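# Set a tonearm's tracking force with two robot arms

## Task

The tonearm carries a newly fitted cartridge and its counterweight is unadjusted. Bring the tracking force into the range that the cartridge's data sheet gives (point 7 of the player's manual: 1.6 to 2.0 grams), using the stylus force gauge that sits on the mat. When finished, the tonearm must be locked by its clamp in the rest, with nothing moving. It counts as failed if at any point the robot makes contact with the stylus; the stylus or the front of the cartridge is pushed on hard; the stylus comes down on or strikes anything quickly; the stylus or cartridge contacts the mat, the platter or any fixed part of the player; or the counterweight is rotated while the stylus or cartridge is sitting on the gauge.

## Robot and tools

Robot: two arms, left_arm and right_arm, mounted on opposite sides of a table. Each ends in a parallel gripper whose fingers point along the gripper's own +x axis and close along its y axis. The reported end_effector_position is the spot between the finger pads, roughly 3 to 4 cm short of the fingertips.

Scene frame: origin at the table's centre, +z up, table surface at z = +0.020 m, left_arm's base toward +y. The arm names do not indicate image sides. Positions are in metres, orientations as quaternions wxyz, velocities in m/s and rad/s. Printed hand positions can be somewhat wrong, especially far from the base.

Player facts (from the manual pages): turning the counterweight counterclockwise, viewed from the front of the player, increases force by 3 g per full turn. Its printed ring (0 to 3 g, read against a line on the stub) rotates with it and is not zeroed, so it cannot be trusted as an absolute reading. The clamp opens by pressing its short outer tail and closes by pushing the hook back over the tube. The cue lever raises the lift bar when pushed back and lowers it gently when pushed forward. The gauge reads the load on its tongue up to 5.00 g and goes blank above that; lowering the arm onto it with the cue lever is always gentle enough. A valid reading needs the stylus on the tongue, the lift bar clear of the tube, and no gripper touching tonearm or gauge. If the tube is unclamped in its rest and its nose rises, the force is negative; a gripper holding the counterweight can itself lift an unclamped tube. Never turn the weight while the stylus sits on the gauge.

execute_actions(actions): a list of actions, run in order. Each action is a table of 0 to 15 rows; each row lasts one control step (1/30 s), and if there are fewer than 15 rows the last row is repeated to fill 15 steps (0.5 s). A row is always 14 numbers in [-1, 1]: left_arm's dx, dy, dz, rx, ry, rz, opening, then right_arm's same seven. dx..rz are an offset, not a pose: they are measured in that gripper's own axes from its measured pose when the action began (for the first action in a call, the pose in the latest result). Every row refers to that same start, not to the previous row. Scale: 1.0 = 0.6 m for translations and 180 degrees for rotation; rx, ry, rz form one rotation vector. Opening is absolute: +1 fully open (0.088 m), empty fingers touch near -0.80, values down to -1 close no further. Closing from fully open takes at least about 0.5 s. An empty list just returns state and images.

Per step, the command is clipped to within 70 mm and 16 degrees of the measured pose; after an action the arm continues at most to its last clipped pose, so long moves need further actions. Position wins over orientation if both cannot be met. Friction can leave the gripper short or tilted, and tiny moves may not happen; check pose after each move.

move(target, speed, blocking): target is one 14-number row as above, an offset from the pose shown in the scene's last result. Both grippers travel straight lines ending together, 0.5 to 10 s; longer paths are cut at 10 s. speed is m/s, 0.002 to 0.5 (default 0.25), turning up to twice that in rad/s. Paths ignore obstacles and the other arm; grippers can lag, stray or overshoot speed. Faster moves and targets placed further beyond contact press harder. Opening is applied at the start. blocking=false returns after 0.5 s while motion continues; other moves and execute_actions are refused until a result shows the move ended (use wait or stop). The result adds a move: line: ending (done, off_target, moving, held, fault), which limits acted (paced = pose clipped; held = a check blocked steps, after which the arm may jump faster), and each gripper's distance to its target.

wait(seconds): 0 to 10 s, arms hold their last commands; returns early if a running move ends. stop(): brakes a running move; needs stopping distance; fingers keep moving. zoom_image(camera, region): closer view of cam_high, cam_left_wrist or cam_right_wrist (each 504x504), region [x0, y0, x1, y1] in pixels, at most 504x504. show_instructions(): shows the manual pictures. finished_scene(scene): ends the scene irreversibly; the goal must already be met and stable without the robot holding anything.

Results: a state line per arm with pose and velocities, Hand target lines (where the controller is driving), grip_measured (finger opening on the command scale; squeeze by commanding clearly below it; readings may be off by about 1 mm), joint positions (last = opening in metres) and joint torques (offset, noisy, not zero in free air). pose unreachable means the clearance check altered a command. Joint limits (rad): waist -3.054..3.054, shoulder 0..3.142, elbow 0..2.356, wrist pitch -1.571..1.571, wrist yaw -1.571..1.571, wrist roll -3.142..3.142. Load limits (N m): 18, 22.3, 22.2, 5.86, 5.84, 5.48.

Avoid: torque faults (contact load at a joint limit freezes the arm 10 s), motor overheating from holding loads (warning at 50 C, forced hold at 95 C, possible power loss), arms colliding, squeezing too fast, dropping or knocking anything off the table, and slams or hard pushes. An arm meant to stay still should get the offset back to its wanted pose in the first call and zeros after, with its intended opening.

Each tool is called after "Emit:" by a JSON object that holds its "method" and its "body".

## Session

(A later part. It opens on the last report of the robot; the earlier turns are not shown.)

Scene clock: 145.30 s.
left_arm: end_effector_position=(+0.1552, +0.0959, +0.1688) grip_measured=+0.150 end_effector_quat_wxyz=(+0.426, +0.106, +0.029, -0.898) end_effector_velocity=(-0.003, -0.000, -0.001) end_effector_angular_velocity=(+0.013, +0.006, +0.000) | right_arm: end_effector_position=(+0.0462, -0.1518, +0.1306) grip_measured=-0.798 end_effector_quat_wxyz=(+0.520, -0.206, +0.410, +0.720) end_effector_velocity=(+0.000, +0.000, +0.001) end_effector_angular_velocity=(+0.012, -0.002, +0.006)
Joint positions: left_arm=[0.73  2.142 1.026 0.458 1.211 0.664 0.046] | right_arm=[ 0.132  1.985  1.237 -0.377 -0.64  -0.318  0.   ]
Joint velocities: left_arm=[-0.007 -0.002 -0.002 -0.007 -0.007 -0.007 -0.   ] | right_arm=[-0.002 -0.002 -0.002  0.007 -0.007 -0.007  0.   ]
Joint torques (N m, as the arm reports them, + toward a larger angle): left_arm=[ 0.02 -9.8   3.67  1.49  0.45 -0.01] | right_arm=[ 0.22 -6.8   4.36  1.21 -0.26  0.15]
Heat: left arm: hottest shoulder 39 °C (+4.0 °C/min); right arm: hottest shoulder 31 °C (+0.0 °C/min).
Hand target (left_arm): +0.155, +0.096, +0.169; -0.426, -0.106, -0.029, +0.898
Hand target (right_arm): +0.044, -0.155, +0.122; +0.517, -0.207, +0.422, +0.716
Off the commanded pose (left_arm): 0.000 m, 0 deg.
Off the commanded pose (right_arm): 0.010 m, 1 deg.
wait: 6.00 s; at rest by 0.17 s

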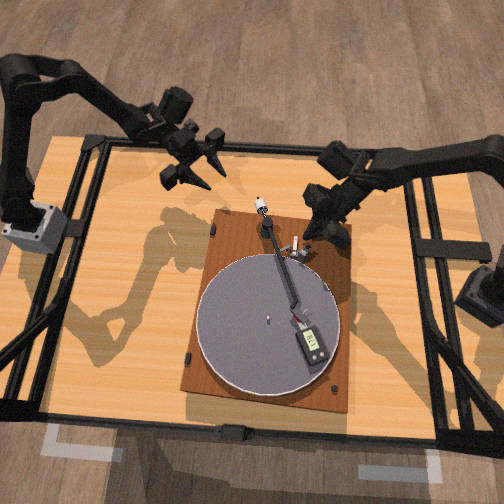

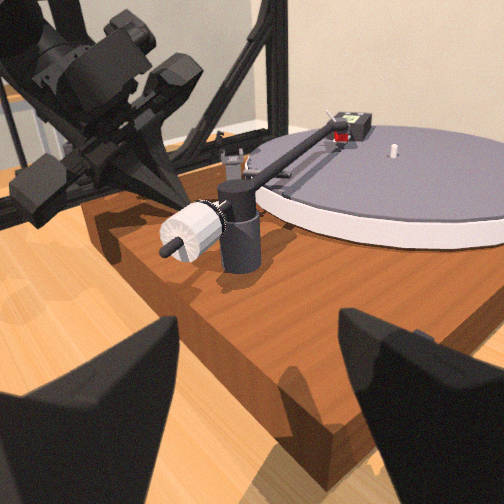

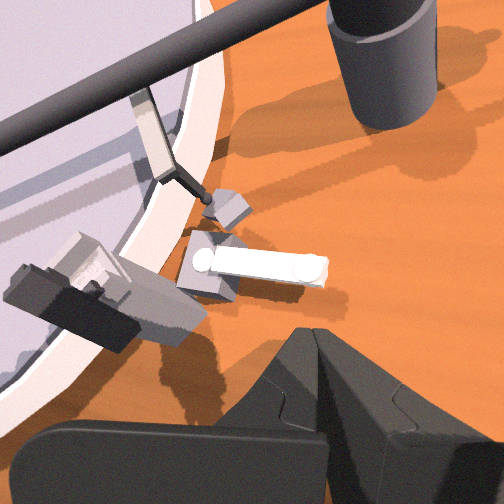

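Emit:
{"method": "move", "body": {"target": [0,0,0,0,0,0,0.15,0.051,0.007,0.05,0,0,0,-0.85], "speed": 0.045}}

Emit:
{"method": "move", "body": {"target": [0,0,0,0,0,0,0.15,-0.165,0.04,0.03,0,0,0,-0.85], "speed": 0.25}}

Emit:
{"method": "move", "body": {"target": [0,0.009,0,-0.152,0,-0.034,0.15,0.147,0.213,0.042,0.315,-0.032,-0.268,0.1], "speed": 0.45}}

Scene clock: 147.20 s.
left_arm: end_effector_position=(+0.1552, +0.0959, +0.1688) grip_measured=+0.150 end_effector_quat_wxyz=(+0.426, +0.106, +0.029, -0.898) end_effector_velocity=(+0.001, -0.002, -0.001) end_effector_angular_velocity=(+0.014, -0.004, +0.017) | right_arm: end_effector_position=(+0.0370, -0.1158, +0.1342) grip_measured=-0.798 end_effector_quat_wxyz=(+0.522, -0.204, +0.407, +0.721) end_effector_velocity=(-0.001, -0.002, -0.000) end_effector_angular_velocity=(-0.010, +0.008, +0.006)
Joint positions: left_arm=[0.73  2.142 1.026 0.458 1.211 0.664 0.046] | right_arm=[ 0.193  2.065  1.366 -0.376 -0.613 -0.248  0.   ]
Joint velocities: left_arm=[-0.002 -0.002  0.002 -0.007 -0.022 -0.007 -0.   ] | right_arm=[-0.002  0.002  0.007 -0.022 -0.007 -0.007  0.   ]
Joint torques (N m, as the arm reports them, + toward a larger angle): left_arm=[ 0.03 -9.78  3.66  1.48  0.45  0.  ] | right_arm=[ 0.87 -6.16  7.51  1.67 -0.2   0.2 ]
Heat: left arm: hottest shoulder 39 °C (+4.1 °C/min); right arm: hottest shoulder 31 °C (+0.0 °C/min).
Hand target (left_arm): +0.155, +0.096, +0.169; -0.426, -0.106, -0.029, +0.898
Hand target (right_arm): +0.035, -0.111, +0.128; +0.520, -0.206, +0.410, +0.720
Off the commanded pose (left_arm): 0.000 m, 0 deg.
Off the commanded pose (right_arm): 0.009 m, 0 deg.
move: off_target (right_arm)

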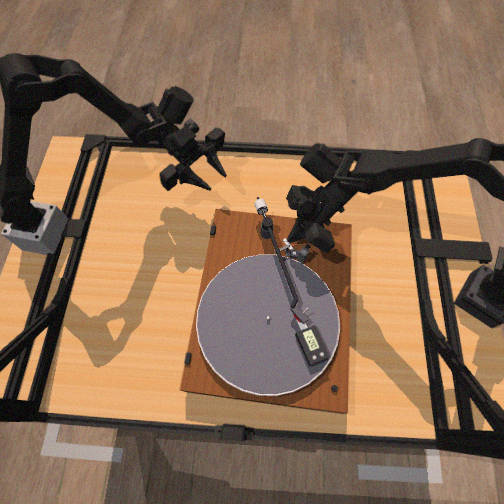

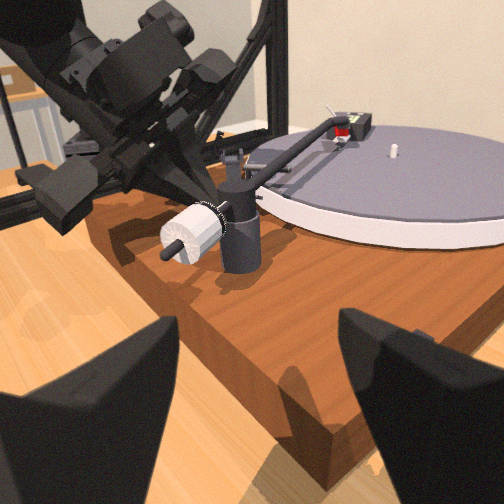

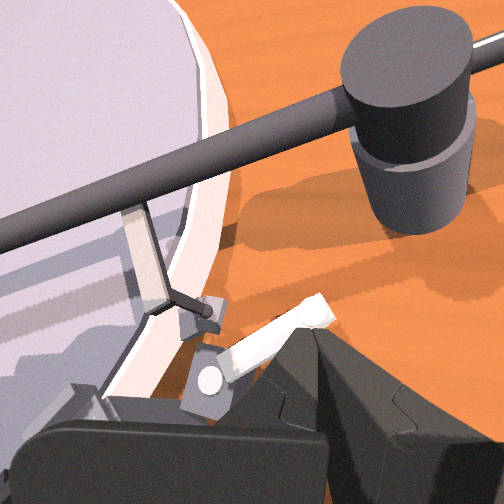

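Scene clock: 148.13 s.
left_arm: end_effector_position=(+0.1552, +0.0959, +0.1688) grip_measured=+0.150 end_effector_quat_wxyz=(+0.426, +0.106, +0.029, -0.898) end_effector_velocity=(-0.001, +0.000, -0.001) end_effector_angular_velocity=(+0.004, -0.005, +0.002) | right_arm: end_effector_position=(+0.0526, -0.1630, +0.2194) grip_measured=-0.798 end_effector_quat_wxyz=(+0.521, -0.204, +0.414, +0.718) end_effector_velocity=(-0.000, -0.001, -0.000) end_effector_angular_velocity=(-0.006, +0.014, -0.005)
Joint positions: left_arm=[0.73  2.142 1.026 0.458 1.211 0.664 0.046] | right_arm=[ 0.103  1.851  1.432 -0.727 -0.653 -0.344  0.   ]
Joint velocities: left_arm=[-0.002 -0.002 -0.002 -0.007 -0.007  0.007 -0.   ] | right_arm=[-0.002  0.002  0.002 -0.007 -0.007  0.007  0.   ]
Joint torques (N m, as the arm reports them, + toward a larger angle): left_arm=[-0.01 -9.78  3.66  1.48  0.45 -0.01] | right_arm=[-0.29 -8.22  6.94  0.7  -0.46 -0.31]
Heat: left arm: hottest shoulder 39 °C (+4.1 °C/min); right arm: hottest shoulder 31 °C (+0.0 °C/min).
Hand target (left_arm): +0.155, +0.096, +0.169; -0.426, -0.106, -0.029, +0.898
Hand target (right_arm): +0.054, -0.162, +0.225; +0.522, -0.204, +0.407, +0.721
Off the commanded pose (left_arm): 0.000 m, 0 deg.
Off the commanded pose (right_arm): 0.006 m, 1 deg.
move: done

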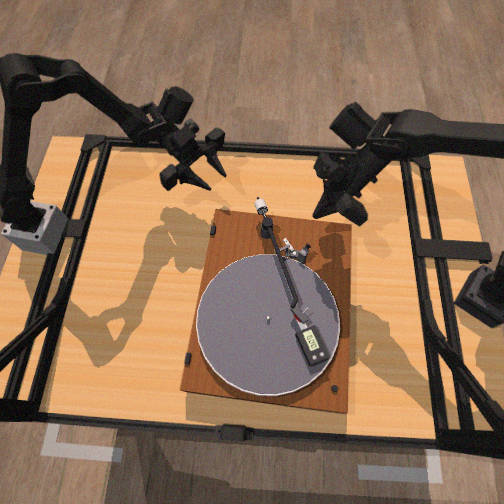

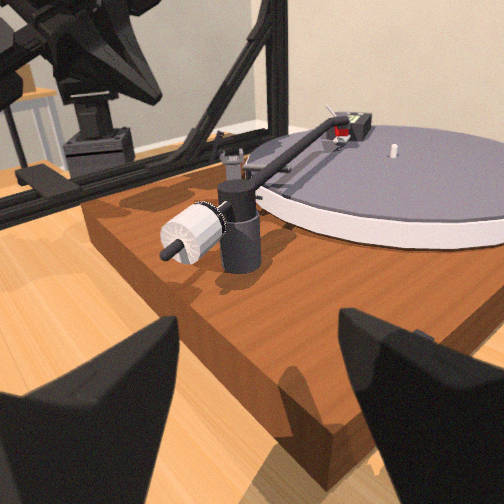

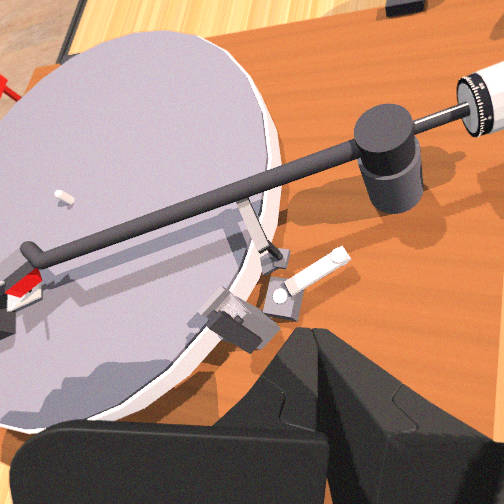

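Scene clock: 150.20 s.
left_arm: end_effector_position=(+0.1571, +0.0938, +0.1706) grip_measured=+0.150 end_effector_quat_wxyz=(+0.391, +0.004, +0.244, -0.888) end_effector_velocity=(+0.001, +0.001, -0.001) end_effector_angular_velocity=(+0.014, +0.005, +0.009) | right_arm: end_effector_position=(-0.0931, -0.1081, +0.2239) grip_measured=+0.100 end_effector_quat_wxyz=(+0.808, -0.049, +0.555, +0.192) end_effector_velocity=(+0.003, -0.001, +0.004) end_effector_angular_velocity=(-0.015, +0.003, +0.001)
Joint positions: left_arm=[0.741 2.188 1.166 0.156 1.308 0.395 0.046] | right_arm=[ 0.77   2.166  2.036 -1.225  0.356  1.347  0.044]
Joint velocities: left_arm=[ 0.002 -0.002 -0.002 -0.007 -0.007 -0.007  0.   ] | right_arm=[-0.007  0.007  0.032 -0.037 -0.007 -0.007 -0.   ]
Joint torques (N m, as the arm reports them, + toward a larger angle): left_arm=[ 0.25 -8.79  5.05  1.12  0.76 -0.11] | right_arm=[ 0.02 -7.64  7.06  0.38  0.35  0.19]
Heat: left arm: hottest shoulder 39 °C (+4.1 °C/min); right arm: hottest shoulder 31 °C (+0.0 °C/min).
Hand target (left_arm): +0.159, +0.093, +0.169; -0.390, -0.001, -0.247, +0.887
Hand target (right_arm): -0.093, -0.106, +0.219; +0.809, -0.051, +0.554, +0.186
Off the commanded pose (left_arm): 0.003 m, 1 deg.
Off the commanded pose (right_arm): 0.005 m, 1 deg.
move: done

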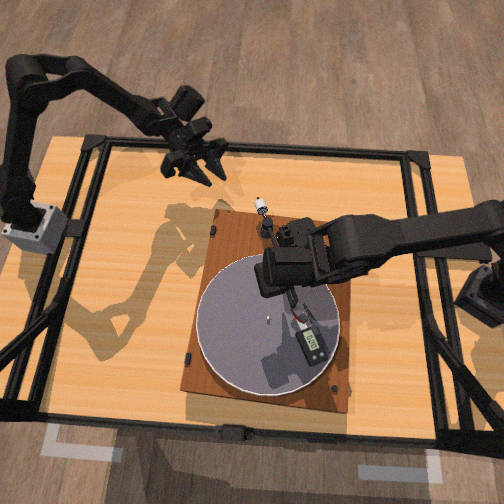

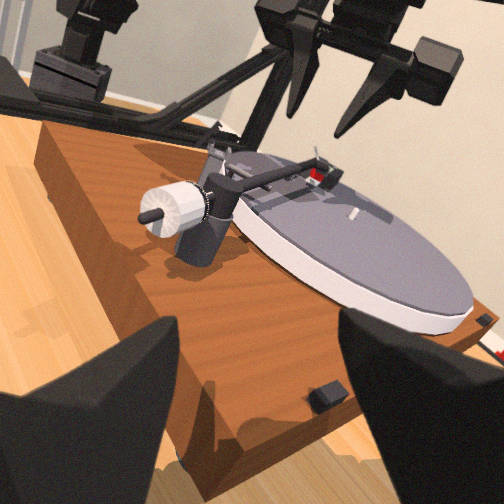

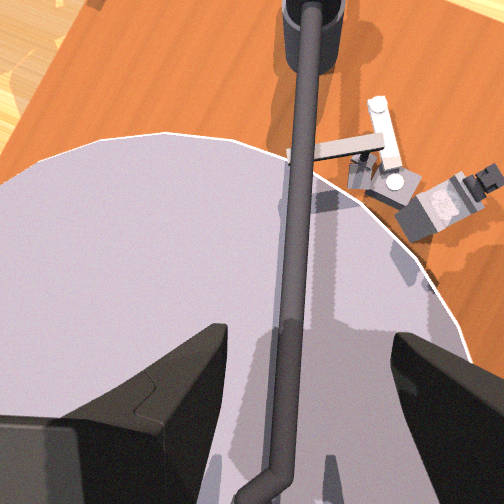

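Emit:
{"method": "move", "body": {"target": [0,0,0,0,0,0,0.15,0.087,-0.003,-0.04,0.008,-0.006,-0.022,-0.1], "speed": 0.09}}

Emit:
{"method": "execute_actions", "body": {"actions": [[[0,0,0,0,0,0,0.15,0,0,0,0,0,0,-0.2],[0,0,0,0,0,0,0.15,0,0,0,0,0,0,-0.3],[0,0,0,0,0,0,0.15,0,0,0,0,0,0,-0.38],[0,0,0,0,0,0,0.15,0,0,0,0,0,0,-0.44],[0,0,0,0,0,0,0.15,0,0,0,0,0,0,-0.48],[0,0,0,0,0,0,0.15,0,0,0,0,0,0,-0.51],[0,0,0,0,0,0,0.15,0,0,0,0,0,0,-0.53],[0,0,0,0,0,0,0.15,0,0,0,0,0,0,-0.55],[0,0,0,0,0,0,0.15,0,0,0,0,0,0,-0.57],[0,0,0,0,0,0,0.15,0,0,0,0,0,0,-0.59],[0,0,0,0,0,0,0.15,0,0,0,0,0,0,-0.61],[0,0,0,0,0,0,0.15,0,0,0,0,0,0,-0.63],[0,0,0,0,0,0,0.15,0,0,0,0,0,0,-0.65],[0,0,0,0,0,0,0.15,0,0,0,0,0,0,-0.68]]]}}

Scene clock: 152.67 s.
left_arm: end_effector_position=(+0.1571, +0.0938, +0.1707) grip_measured=+0.150 end_effector_quat_wxyz=(+0.391, +0.004, +0.244, -0.888) end_effector_velocity=(-0.000, +0.002, -0.001) end_effector_angular_velocity=(-0.019, -0.014, -0.010) | right_arm: end_effector_position=(-0.0965, -0.1017, +0.1765) grip_measured=-0.100 end_effector_quat_wxyz=(+0.819, -0.048, +0.548, +0.164) end_effector_velocity=(+0.003, -0.002, +0.001) end_effector_angular_velocity=(-0.008, -0.010, +0.003)
Joint positions: left_arm=[0.741 2.188 1.166 0.156 1.308 0.395 0.046] | right_arm=[ 0.784  2.24   1.97  -1.138  0.388  1.41   0.034]
Joint velocities: left_arm=[ 0.002  0.002 -0.002 -0.007  0.007  0.037  0.   ] | right_arm=[-0.002 -0.002 -0.002 -0.007  0.007 -0.007 -0.   ]
Joint torques (N m, as the arm reports them, + toward a larger angle): left_arm=[ -0.01 -10.4    3.87   1.35   0.55   0.02] | right_arm=[ 0.23 -8.31  4.8   0.69  0.36  0.21]
Heat: left arm: hottest shoulder 39 °C (+4.0 °C/min); right arm: hottest shoulder 31 °C (+0.0 °C/min).
Hand target (left_arm): +0.157, +0.094, +0.171; -0.391, -0.004, -0.244, +0.888
Hand target (right_arm): -0.097, -0.104, +0.167; +0.820, -0.056, +0.547, +0.157
Off the commanded pose (left_arm): 0.000 m, 0 deg.
Off the commanded pose (right_arm): 0.010 m, 1 deg.
move: off_target (right_arm)

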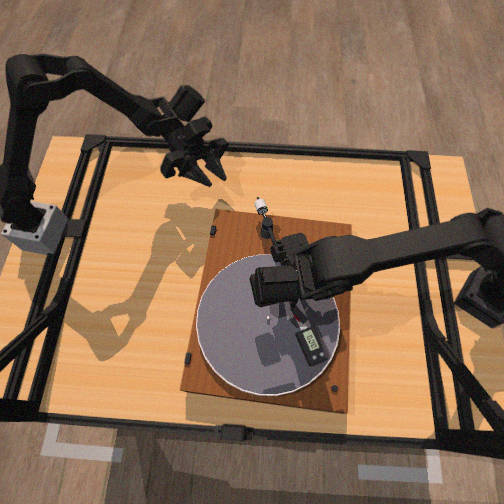

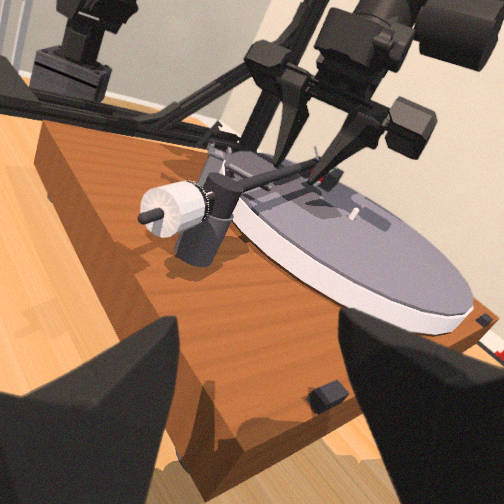

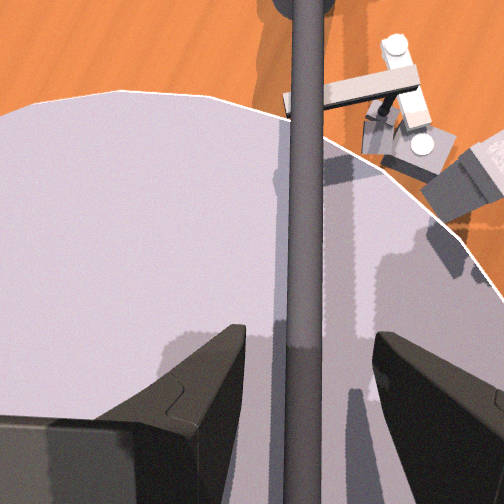

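Scene clock: 153.17 s.
left_arm: end_effector_position=(+0.1571, +0.0938, +0.1707) grip_measured=+0.150 end_effector_quat_wxyz=(+0.391, +0.004, +0.244, -0.888) end_effector_velocity=(-0.001, +0.000, -0.001) end_effector_angular_velocity=(+0.024, +0.015, +0.007) | right_arm: end_effector_position=(-0.0967, -0.1015, +0.1765) grip_measured=-0.614 end_effector_quat_wxyz=(+0.819, -0.048, +0.548, +0.164) end_effector_velocity=(-0.000, +0.003, -0.001) end_effector_angular_velocity=(+0.013, +0.009, +0.005)
Joint positions: left_arm=[0.741 2.188 1.166 0.156 1.308 0.395 0.046] | right_arm=[ 0.785  2.24   1.97  -1.137  0.388  1.41   0.009]
Joint velocities: left_arm=[-0.002 -0.002 -0.002 -0.007 -0.007 -0.022  0.   ] | right_arm=[-0.002 -0.002 -0.007  0.022 -0.007 -0.007 -0.002]
Joint torques (N m, as the arm reports them, + toward a larger angle): left_arm=[ -0.01 -10.34   3.87   1.31   0.57   0.  ] | right_arm=[ 0.17 -9.74  5.91  0.43  0.28 -0.02]
Heat: left arm: hottest shoulder 39 °C (+4.1 °C/min); right arm: hottest shoulder 31 °C (+0.0 °C/min).
Hand target (left_arm): +0.157, +0.094, +0.171; -0.391, -0.004, -0.244, +0.888
Hand target (right_arm): -0.097, -0.102, +0.176; +0.819, -0.049, +0.548, +0.164
Off the commanded pose (left_arm): 0.000 m, 0 deg.
Off the commanded pose (right_arm): 0.000 m, 0 deg.

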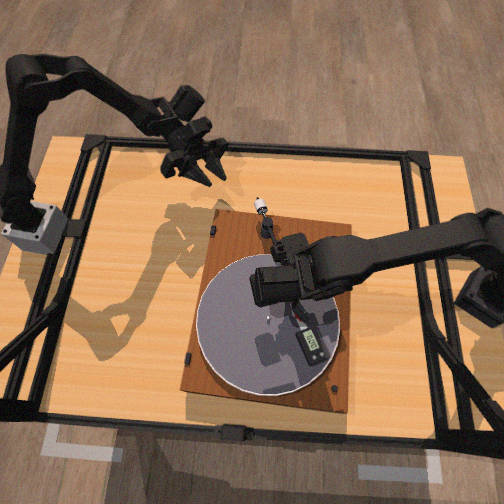

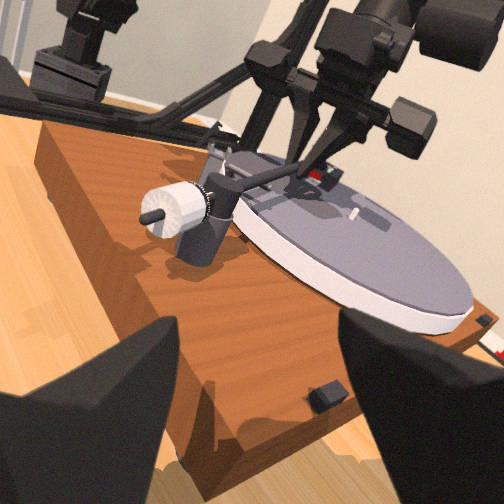

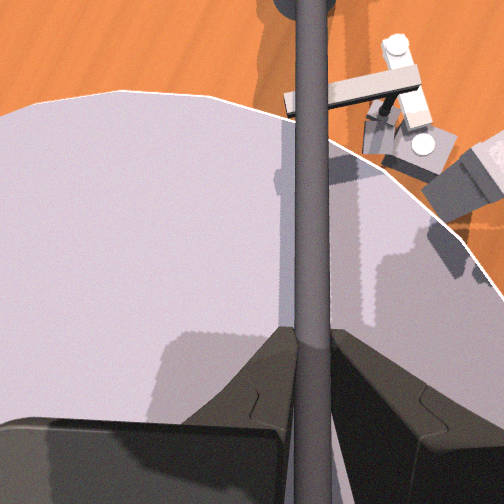

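Emit:
{"method": "move", "body": {"target": [0,0,0,0,0,0,0.15,-0.023,-0.07,0.023,-0.079,0.026,0.034,-0.68], "speed": 0.1}}

Emit:
{"method": "move", "body": {"target": [0,0,0,0,0,0,0.15,-0.005,-0.07,0.012,-0.081,0.008,0.031,-0.68], "speed": 0.1}}

Scene clock: 155.33 s.
left_arm: end_effector_position=(+0.1571, +0.0938, +0.1707) grip_measured=+0.150 end_effector_quat_wxyz=(+0.391, +0.004, +0.244, -0.888) end_effector_velocity=(-0.002, +0.001, -0.002) end_effector_angular_velocity=(+0.016, +0.003, +0.001) | right_arm: end_effector_position=(-0.0755, -0.1356, +0.1856) grip_measured=-0.621 end_effector_quat_wxyz=(+0.774, -0.127, +0.558, +0.272) end_effector_velocity=(+0.003, -0.004, +0.001) end_effector_angular_velocity=(-0.010, +0.004, +0.001)
Joint positions: left_arm=[0.741 2.188 1.166 0.156 1.308 0.395 0.046] | right_arm=[ 0.709  2.002  1.643 -0.947  0.261  1.057  0.009]
Joint velocities: left_arm=[-0.002 -0.002 -0.002 -0.022 -0.007  0.007 -0.   ] | right_arm=[-0.007 -0.012 -0.012 -0.007 -0.007 -0.007 -0.   ]
Joint torques (N m, as the arm reports them, + toward a larger angle): left_arm=[  0.04 -10.35   3.9    1.31   0.57   0.02] | right_arm=[  0.01 -10.65   4.64   0.19   0.17   0.12]
Heat: left arm: hottest shoulder 39 °C (+3.0 °C/min); right arm: hottest shoulder 31 °C (+1.0 °C/min).
Hand target (left_arm): +0.157, +0.094, +0.171; -0.391, -0.004, -0.244, +0.888
Hand target (right_arm): -0.076, -0.141, +0.190; +0.774, -0.127, +0.558, +0.272
Off the commanded pose (left_arm): 0.000 m, 0 deg.
Off the commanded pose (right_arm): 0.007 m, 0 deg.
move: done

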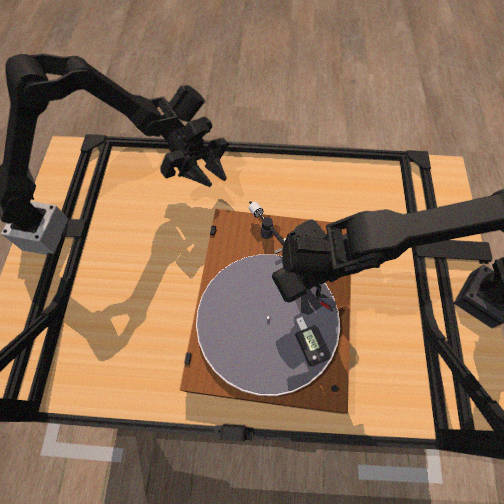

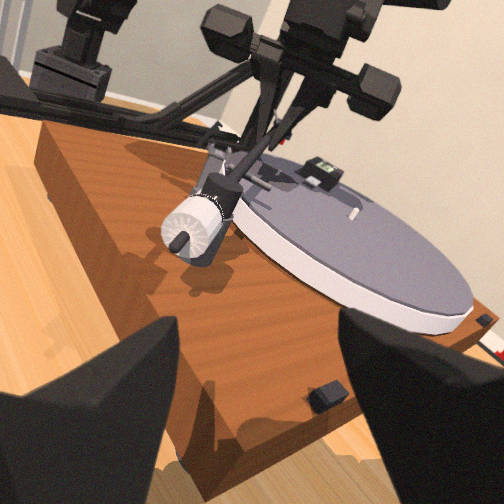

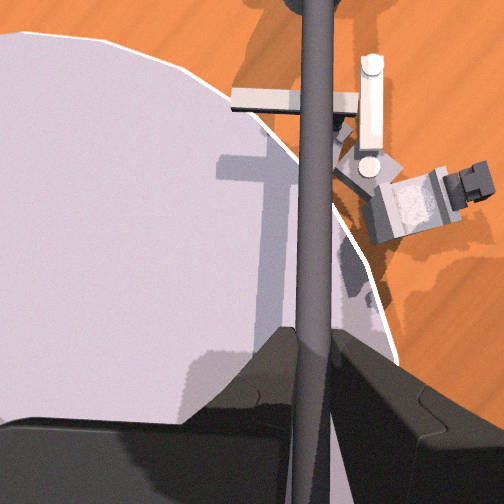

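Scene clock: 157.00 s.
left_arm: end_effector_position=(+0.1571, +0.0938, +0.1707) grip_measured=+0.150 end_effector_quat_wxyz=(+0.391, +0.004, +0.244, -0.888) end_effector_velocity=(+0.001, +0.001, -0.001) end_effector_angular_velocity=(+0.006, -0.001, +0.009) | right_arm: end_effector_position=(-0.0478, -0.1643, +0.1844) grip_measured=-0.621 end_effector_quat_wxyz=(+0.731, -0.201, +0.534, +0.373) end_effector_velocity=(+0.006, -0.003, -0.000) end_effector_angular_velocity=(+0.001, -0.009, -0.008)
Joint positions: left_arm=[0.741 2.188 1.166 0.156 1.308 0.395 0.046] | right_arm=[ 0.609  1.837  1.406 -0.8    0.152  0.696  0.009]
Joint velocities: left_arm=[ 0.002 -0.002 -0.007  0.007 -0.007 -0.007 -0.   ] | right_arm=[-0.012 -0.012 -0.017  0.007  0.007 -0.007  0.   ]
Joint torques (N m, as the arm reports them, + toward a larger angle): left_arm=[  0.01 -10.36   3.86   1.31   0.57   0.  ] | right_arm=[-0.37 -9.15  4.66  1.01  0.01 -0.14]
Heat: left arm: hottest shoulder 39 °C (+3.0 °C/min); right arm: hottest shoulder 31 °C (+1.0 °C/min).
Hand target (left_arm): +0.157, +0.094, +0.171; -0.391, -0.004, -0.244, +0.888
Hand target (right_arm): -0.047, -0.167, +0.186; +0.730, -0.201, +0.534, +0.376
Off the commanded pose (left_arm): 0.000 m, 0 deg.
Off the commanded pose (right_arm): 0.004 m, 0 deg.
move: done

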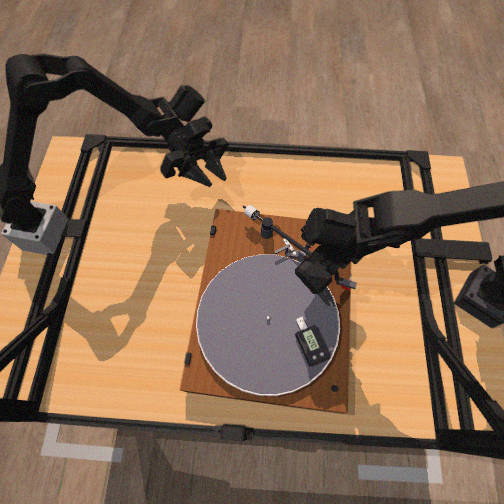

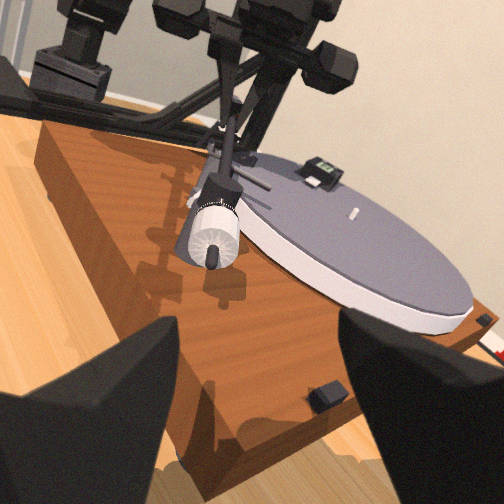

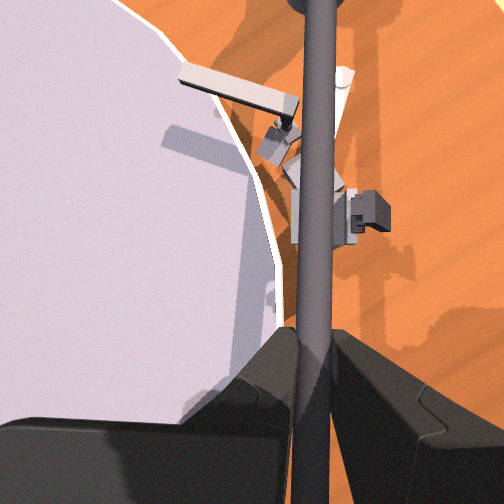

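Emit:
{"method": "execute_actions", "body": {"actions": []}}

Scene clock: 159.87 s.
left_arm: end_effector_position=(+0.1571, +0.0938, +0.1707) grip_measured=+0.150 end_effector_quat_wxyz=(+0.391, +0.004, +0.244, -0.888) end_effector_velocity=(-0.002, +0.001, +0.001) end_effector_angular_velocity=(+0.008, +0.014, -0.006) | right_arm: end_effector_position=(-0.0475, -0.1645, +0.1847) grip_measured=-0.621 end_effector_quat_wxyz=(+0.731, -0.201, +0.534, +0.374) end_effector_velocity=(+0.004, -0.005, -0.001) end_effector_angular_velocity=(-0.023, -0.009, -0.003)
Joint positions: left_arm=[0.741 2.188 1.166 0.156 1.308 0.395 0.046] | right_arm=[ 0.608  1.835  1.405 -0.799  0.15   0.695  0.009]
Joint velocities: left_arm=[-0.002 -0.002 -0.002 -0.007  0.007 -0.007 -0.   ] | right_arm=[-0.007 -0.002 -0.002 -0.022  0.007 -0.007 -0.   ]
Joint torques (N m, as the arm reports them, + toward a larger angle): left_arm=[  0.01 -10.37   3.9    1.3    0.57   0.02] | right_arm=[-0.2  -8.86  4.83  1.01  0.06 -0.18]
Heat: left arm: hottest shoulder 39 °C (+2.0 °C/min); right arm: hottest shoulder 32 °C (+2.0 °C/min).
Hand target (left_arm): +0.157, +0.094, +0.171; -0.391, -0.004, -0.244, +0.888
Hand target (right_arm): -0.047, -0.167, +0.186; +0.730, -0.201, +0.534, +0.376
Off the commanded pose (left_arm): 0.000 m, 0 deg.
Off the commanded pose (right_arm): 0.003 m, 0 deg.

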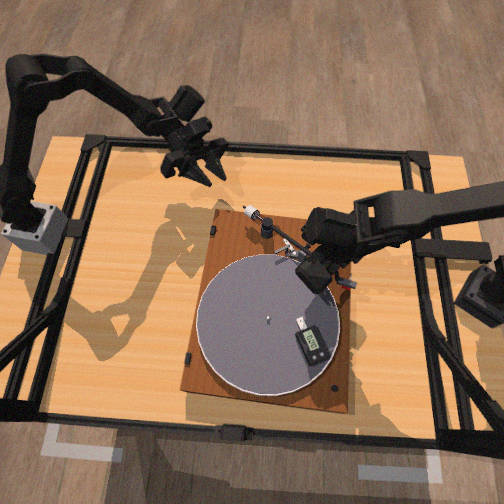

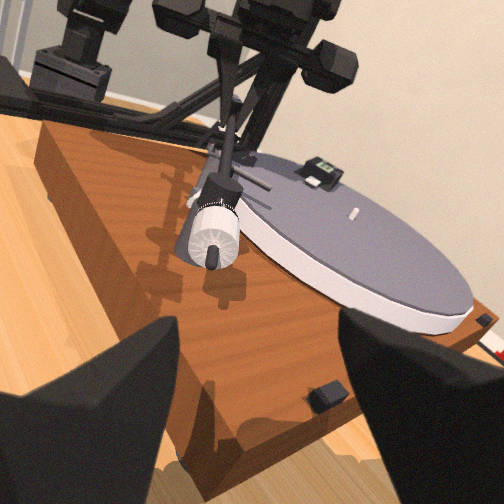

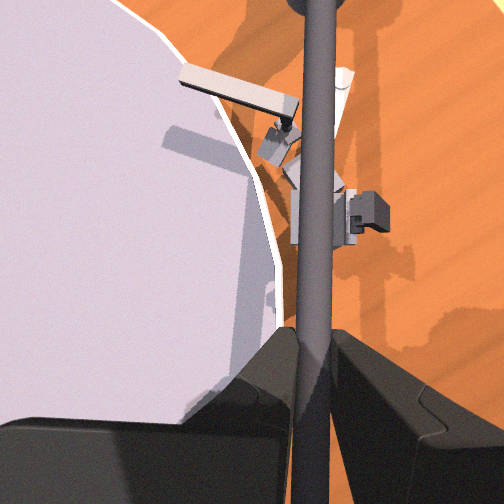

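Emit:
{"method": "move", "body": {"target": [0.11,0.024,0.013,0,0,0,0.15, 0.037,-0.016,-0.02,-0.006,-0.035,0.002,-0.68], "speed": 0.08}}

Scene clock: 162.00 s.
left_arm: end_effector_position=(+0.1217, +0.0392, +0.1615) grip_measured=+0.150 end_effector_quat_wxyz=(+0.390, +0.004, +0.242, -0.889) end_effector_velocity=(-0.005, -0.003, +0.002) end_effector_angular_velocity=(+0.006, +0.006, -0.002) | right_arm: end_effector_position=(-0.0482, -0.1686, +0.1635) grip_measured=-0.621 end_effector_quat_wxyz=(+0.755, -0.181, +0.490, +0.397) end_effector_velocity=(-0.000, +0.002, +0.002) end_effector_angular_velocity=(+0.011, +0.004, +0.007)
Joint positions: left_arm=[0.599 2.297 1.239 0.482 1.203 0.095 0.046] | right_arm=[ 0.635  1.779  1.209 -0.562  0.219  0.682  0.009]
Joint velocities: left_arm=[-0.012 -0.002  0.002  0.007 -0.007 -0.022 -0.   ] | right_arm=[-0.002 -0.002  0.002  0.007 -0.007 -0.007  0.   ]
Joint torques (N m, as the arm reports them, + toward a larger angle): left_arm=[-0.12 -9.55  5.23  1.75  0.2  -0.13] | right_arm=[-0.76 -7.    4.56  1.68  0.28 -0.2 ]
Heat: left arm: hottest shoulder 39 °C (+2.0 °C/min); right arm: hottest shoulder 32 °C (+2.0 °C/min).
Hand target (left_arm): +0.123, +0.036, +0.159; -0.391, -0.004, -0.243, +0.887
Hand target (right_arm): -0.044, -0.172, +0.159; +0.756, -0.185, +0.490, +0.392
Off the commanded pose (left_arm): 0.004 m, 0 deg.
Off the commanded pose (right_arm): 0.007 m, 1 deg.
move: done

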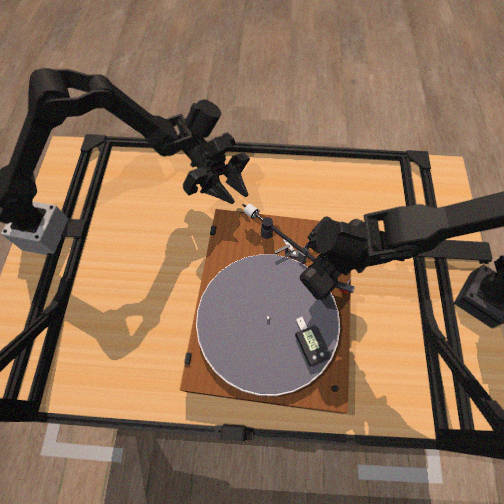

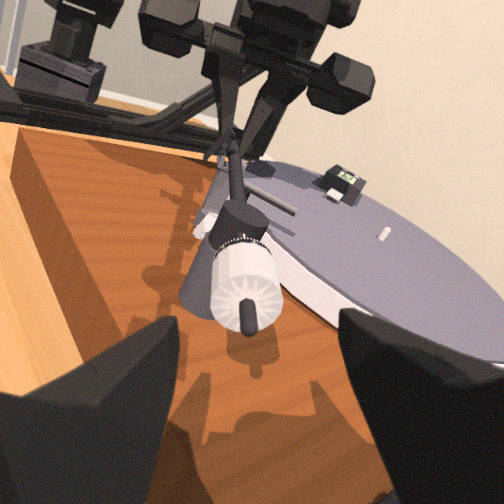

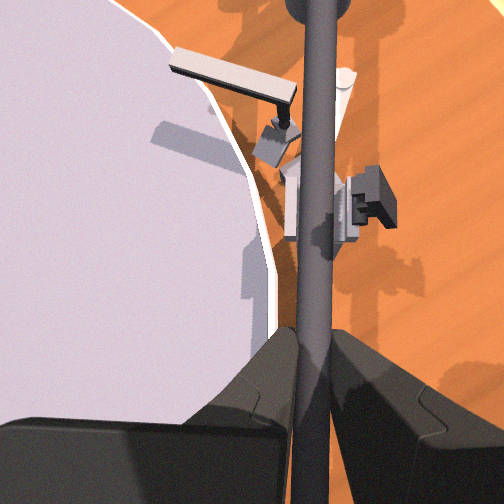

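Emit:
{"method": "move", "body": {"target": [0.07,0.009,0.002,0,0,0,0.15, 0,0,0,0,0,0,-0.7], "speed": 0.08}}

Emit:
{"method": "zoom_image", "body": {"camera": "cam_left_wrist", "region": [170,200,350,380]}}

Scene clock: 163.63 s.
left_arm: end_effector_position=(+0.0954, +0.0094, +0.1553) grip_measured=+0.150 end_effector_quat_wxyz=(+0.388, +0.005, +0.240, -0.890) end_effector_velocity=(-0.002, -0.003, -0.001) end_effector_angular_velocity=(-0.000, -0.001, +0.001) | right_arm: end_effector_position=(-0.0482, -0.1686, +0.1635) grip_measured=-0.621 end_effector_quat_wxyz=(+0.755, -0.182, +0.490, +0.397) end_effector_velocity=(+0.000, -0.005, -0.002) end_effector_angular_velocity=(-0.024, +0.003, +0.007)
Joint positions: left_arm=[ 0.516  2.365  1.309  0.577  1.135 -0.007  0.046] | right_arm=[ 0.635  1.779  1.209 -0.562  0.219  0.682  0.009]
Joint velocities: left_arm=[-0.007  0.007  0.007  0.007 -0.007 -0.007 -0.   ] | right_arm=[-0.002 -0.002 -0.002 -0.022 -0.007 -0.007 -0.   ]
Joint torques (N m, as the arm reports them, + toward a larger angle): left_arm=[ -0.1  -10.08   5.38   1.82   0.13  -0.11] | right_arm=[-0.02 -7.08  6.09  1.09  0.16 -0.03]
Heat: left arm: hottest shoulder 39 °C (+2.0 °C/min); right arm: hottest shoulder 32 °C (+2.0 °C/min).
Hand target (left_arm): +0.096, +0.007, +0.152; -0.390, -0.004, -0.242, +0.889
Hand target (right_arm): -0.048, -0.169, +0.163; +0.755, -0.182, +0.490, +0.397
Off the commanded pose (left_arm): 0.004 m, 0 deg.
Off the commanded pose (right_arm): 0.000 m, 0 deg.
move: done

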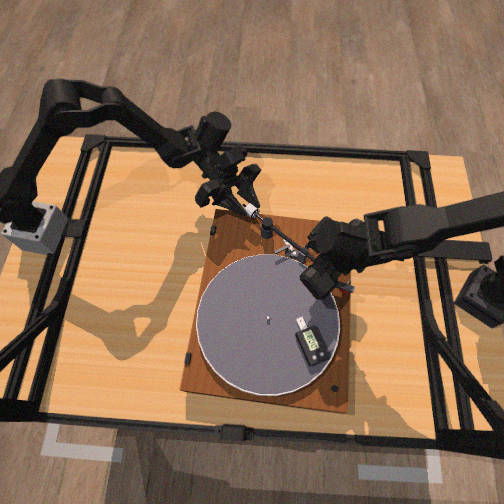

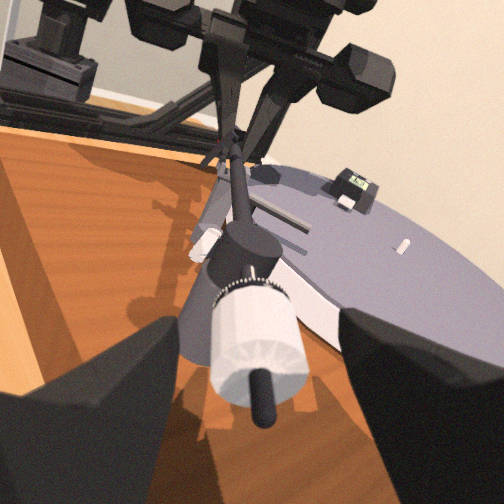

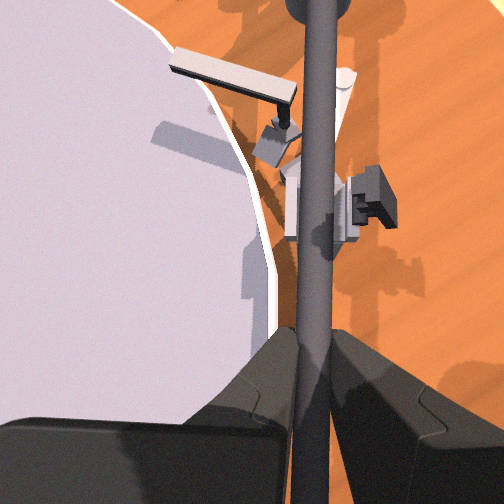

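Region (170, 200, 350, 380) of cam_left_wrist's 504x504 image, scaled by 2.800, with more detail than that image has.

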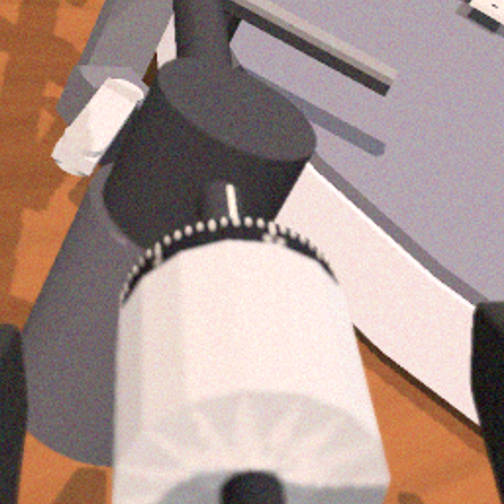

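Centred. Close.

Emit:
{"method": "execute_actions", "body": {"actions": [[[0,0,0,0,0,0,0.05,0,0,0,0,0,0,-0.7],[0,0,0,0,0,0,-0.02,0,0,0,0,0,0,-0.7],[0,0,0,0,0,0,-0.08,0,0,0,0,0,0,-0.7],[0,0,0,0,0,0,-0.13,0,0,0,0,0,0,-0.7],[0,0,0,0,0,0,-0.17,0,0,0,0,0,0,-0.7],[0,0,0,0,0,0,-0.2,0,0,0,0,0,0,-0.7],[0,0,0,0,0,0,-0.22,0,0,0,0,0,0,-0.7],[0,0,0,0,0,0,-0.24,0,0,0,0,0,0,-0.7],[0,0,0,0,0,0,-0.26,0,0,0,0,0,0,-0.7],[0,0,0,0,0,0,-0.28,0,0,0,0,0,0,-0.7],[0,0,0,0,0,0,-0.31,0,0,0,0,0,0,-0.7],[0,0,0,0,0,0,-0.34,0,0,0,0,0,0,-0.7],[0,0,0,0,0,0,-0.36,0,0,0,0,0,0,-0.7]]]}}

Emit:
{"method": "zoom_image", "body": {"camera": "cam_left_wrist", "region": [170,200,350,380]}}

Scene clock: 165.03 s.
left_arm: end_effector_position=(+0.0959, +0.0089, +0.1552) grip_measured=-0.260 end_effector_quat_wxyz=(+0.390, +0.005, +0.240, -0.889) end_effector_velocity=(+0.001, -0.002, -0.000) end_effector_angular_velocity=(+0.002, -0.007, +0.019) | right_arm: end_effector_position=(-0.0482, -0.1686, +0.1637) grip_measured=-0.621 end_effector_quat_wxyz=(+0.755, -0.181, +0.490, +0.397) end_effector_velocity=(-0.002, -0.001, +0.000) end_effector_angular_velocity=(-0.005, +0.017, +0.013)
Joint positions: left_arm=[ 0.516  2.365  1.31   0.578  1.131 -0.008  0.026] | right_arm=[ 0.635  1.779  1.209 -0.562  0.219  0.682  0.009]
Joint velocities: left_arm=[-0.002 -0.002 -0.002  0.007 -0.022 -0.007 -0.   ] | right_arm=[-0.002 -0.002  0.002 -0.007 -0.022 -0.007 -0.   ]
Joint torques (N m, as the arm reports them, + toward a larger angle): left_arm=[  0.01 -11.86   3.99   1.61   0.47   0.02] | right_arm=[-0.03 -7.07  6.06  1.1   0.15 -0.02]
Heat: left arm: hottest shoulder 39 °C (+1.0 °C/min); right arm: hottest shoulder 32 °C (+2.0 °C/min).
Hand target (left_arm): +0.095, +0.009, +0.155; -0.388, -0.005, -0.240, +0.890
Hand target (right_arm): -0.048, -0.169, +0.164; +0.755, -0.181, +0.490, +0.397
Off the commanded pose (left_arm): 0.001 m, 0 deg.
Off the commanded pose (right_arm): 0.000 m, 0 deg.

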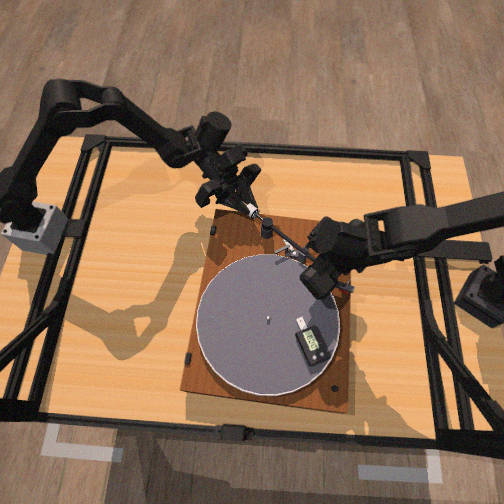

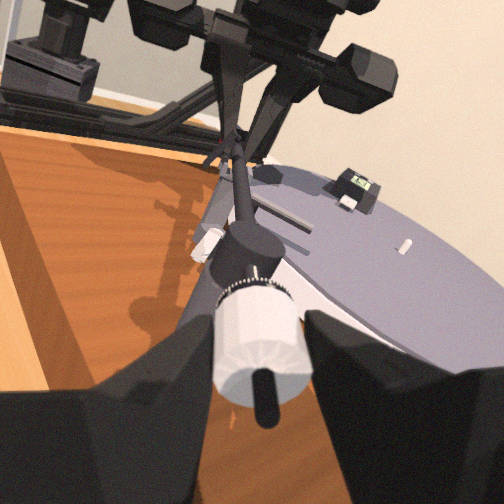

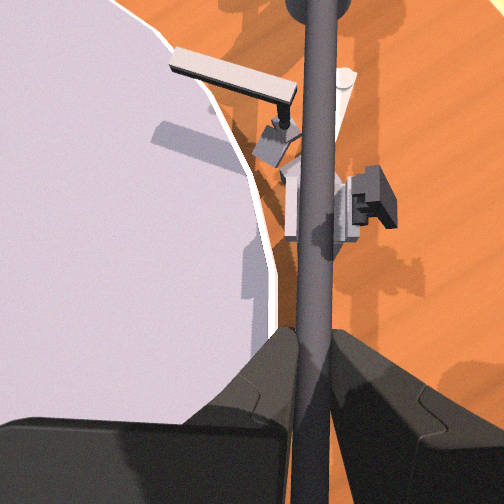

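Region (170, 200, 350, 380) of cam_left_wrist's 504x504 image, scaled by 2.800, with more detail than that image has.

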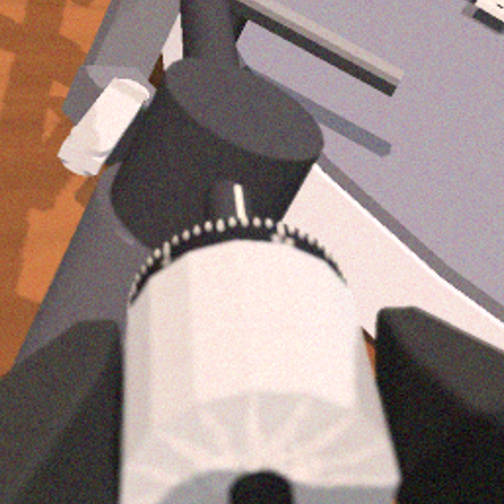

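Emit:
{"method": "move", "body": {"target": [0.001,-0.012,-0.005,0.243,0,0.054,-0.36, 0,0,0,0,0,0,-0.7], "speed": 0.3}}

Emit:
{"method": "zoom_image", "body": {"camera": "cam_left_wrist", "region": [170,200,350,380]}}

Scene clock: 167.20 s.
left_arm: end_effector_position=(+0.0899, +0.0130, +0.1542) grip_measured=-0.260 end_effector_quat_wxyz=(+0.430, +0.165, -0.105, -0.881) end_effector_velocity=(+0.001, -0.001, -0.002) end_effector_angular_velocity=(+0.005, -0.010, +0.017) | right_arm: end_effector_position=(-0.0490, -0.1682, +0.1638) grip_measured=-0.621 end_effector_quat_wxyz=(+0.754, -0.180, +0.491, +0.397) end_effector_velocity=(-0.000, -0.002, -0.001) end_effector_angular_velocity=(-0.009, +0.003, +0.007)
Joint positions: left_arm=[0.48  2.314 1.151 0.812 0.947 0.628 0.026] | right_arm=[ 0.636  1.779  1.209 -0.56   0.218  0.685  0.009]
Joint velocities: left_arm=[-0.002 -0.002 -0.002 -0.007 -0.022  0.007 -0.   ] | right_arm=[-0.002 -0.002 -0.002 -0.007 -0.007 -0.007 -0.   ]
Joint torques (N m, as the arm reports them, + toward a larger angle): left_arm=[  0.   -12.09   2.8    1.85  -0.03   0.25] | right_arm=[-0.16 -7.08  6.04  0.96  0.18 -0.15]
Heat: left arm: hottest shoulder 39 °C (+1.0 °C/min); right arm: hottest shoulder 31 °C (+1.0 °C/min).
Hand target (left_arm): +0.090, +0.014, +0.155; -0.432, -0.169, +0.110, +0.879
Hand target (right_arm): -0.048, -0.169, +0.164; +0.755, -0.181, +0.490, +0.397
Off the commanded pose (left_arm): 0.002 m, 1 deg.
Off the commanded pose (right_arm): 0.001 m, 0 deg.
move: done

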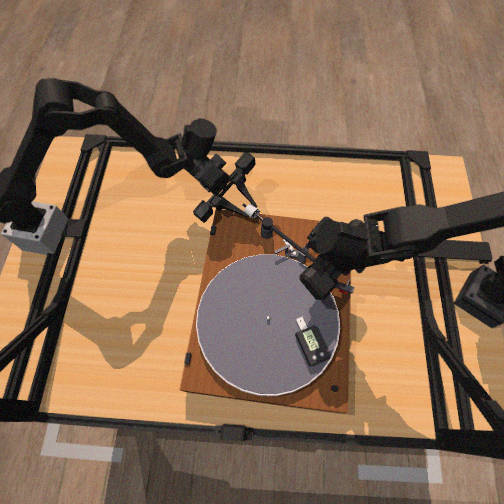

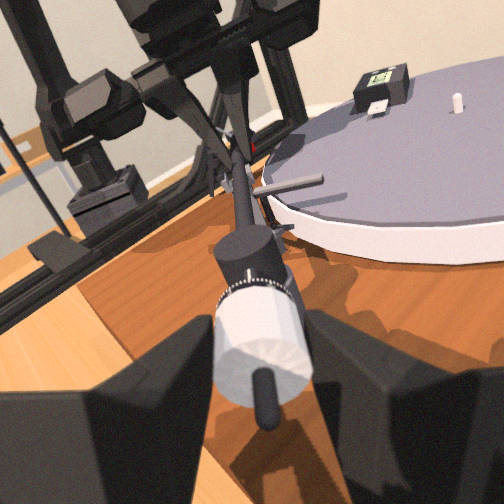

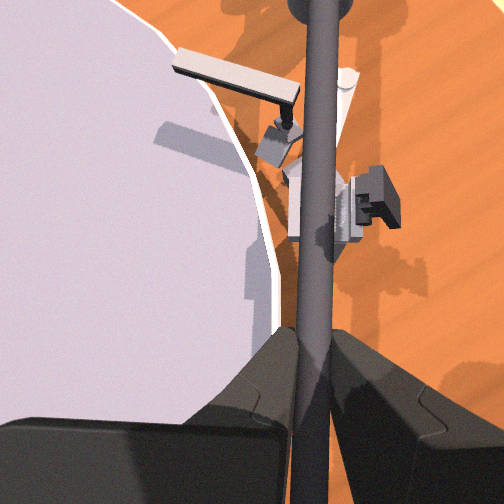

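Region (170, 200, 350, 380) of cam_left_wrist's 504x504 image, scaled by 2.800, with more detail than that image has.

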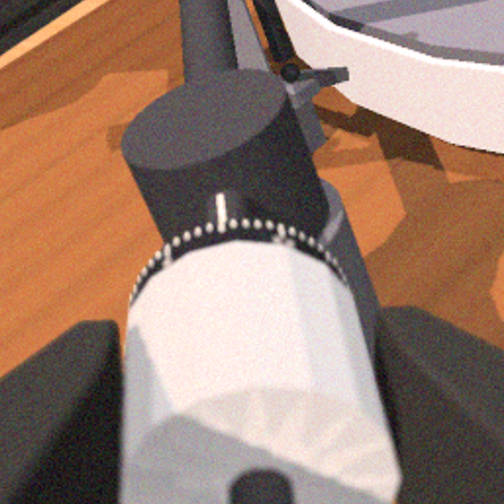

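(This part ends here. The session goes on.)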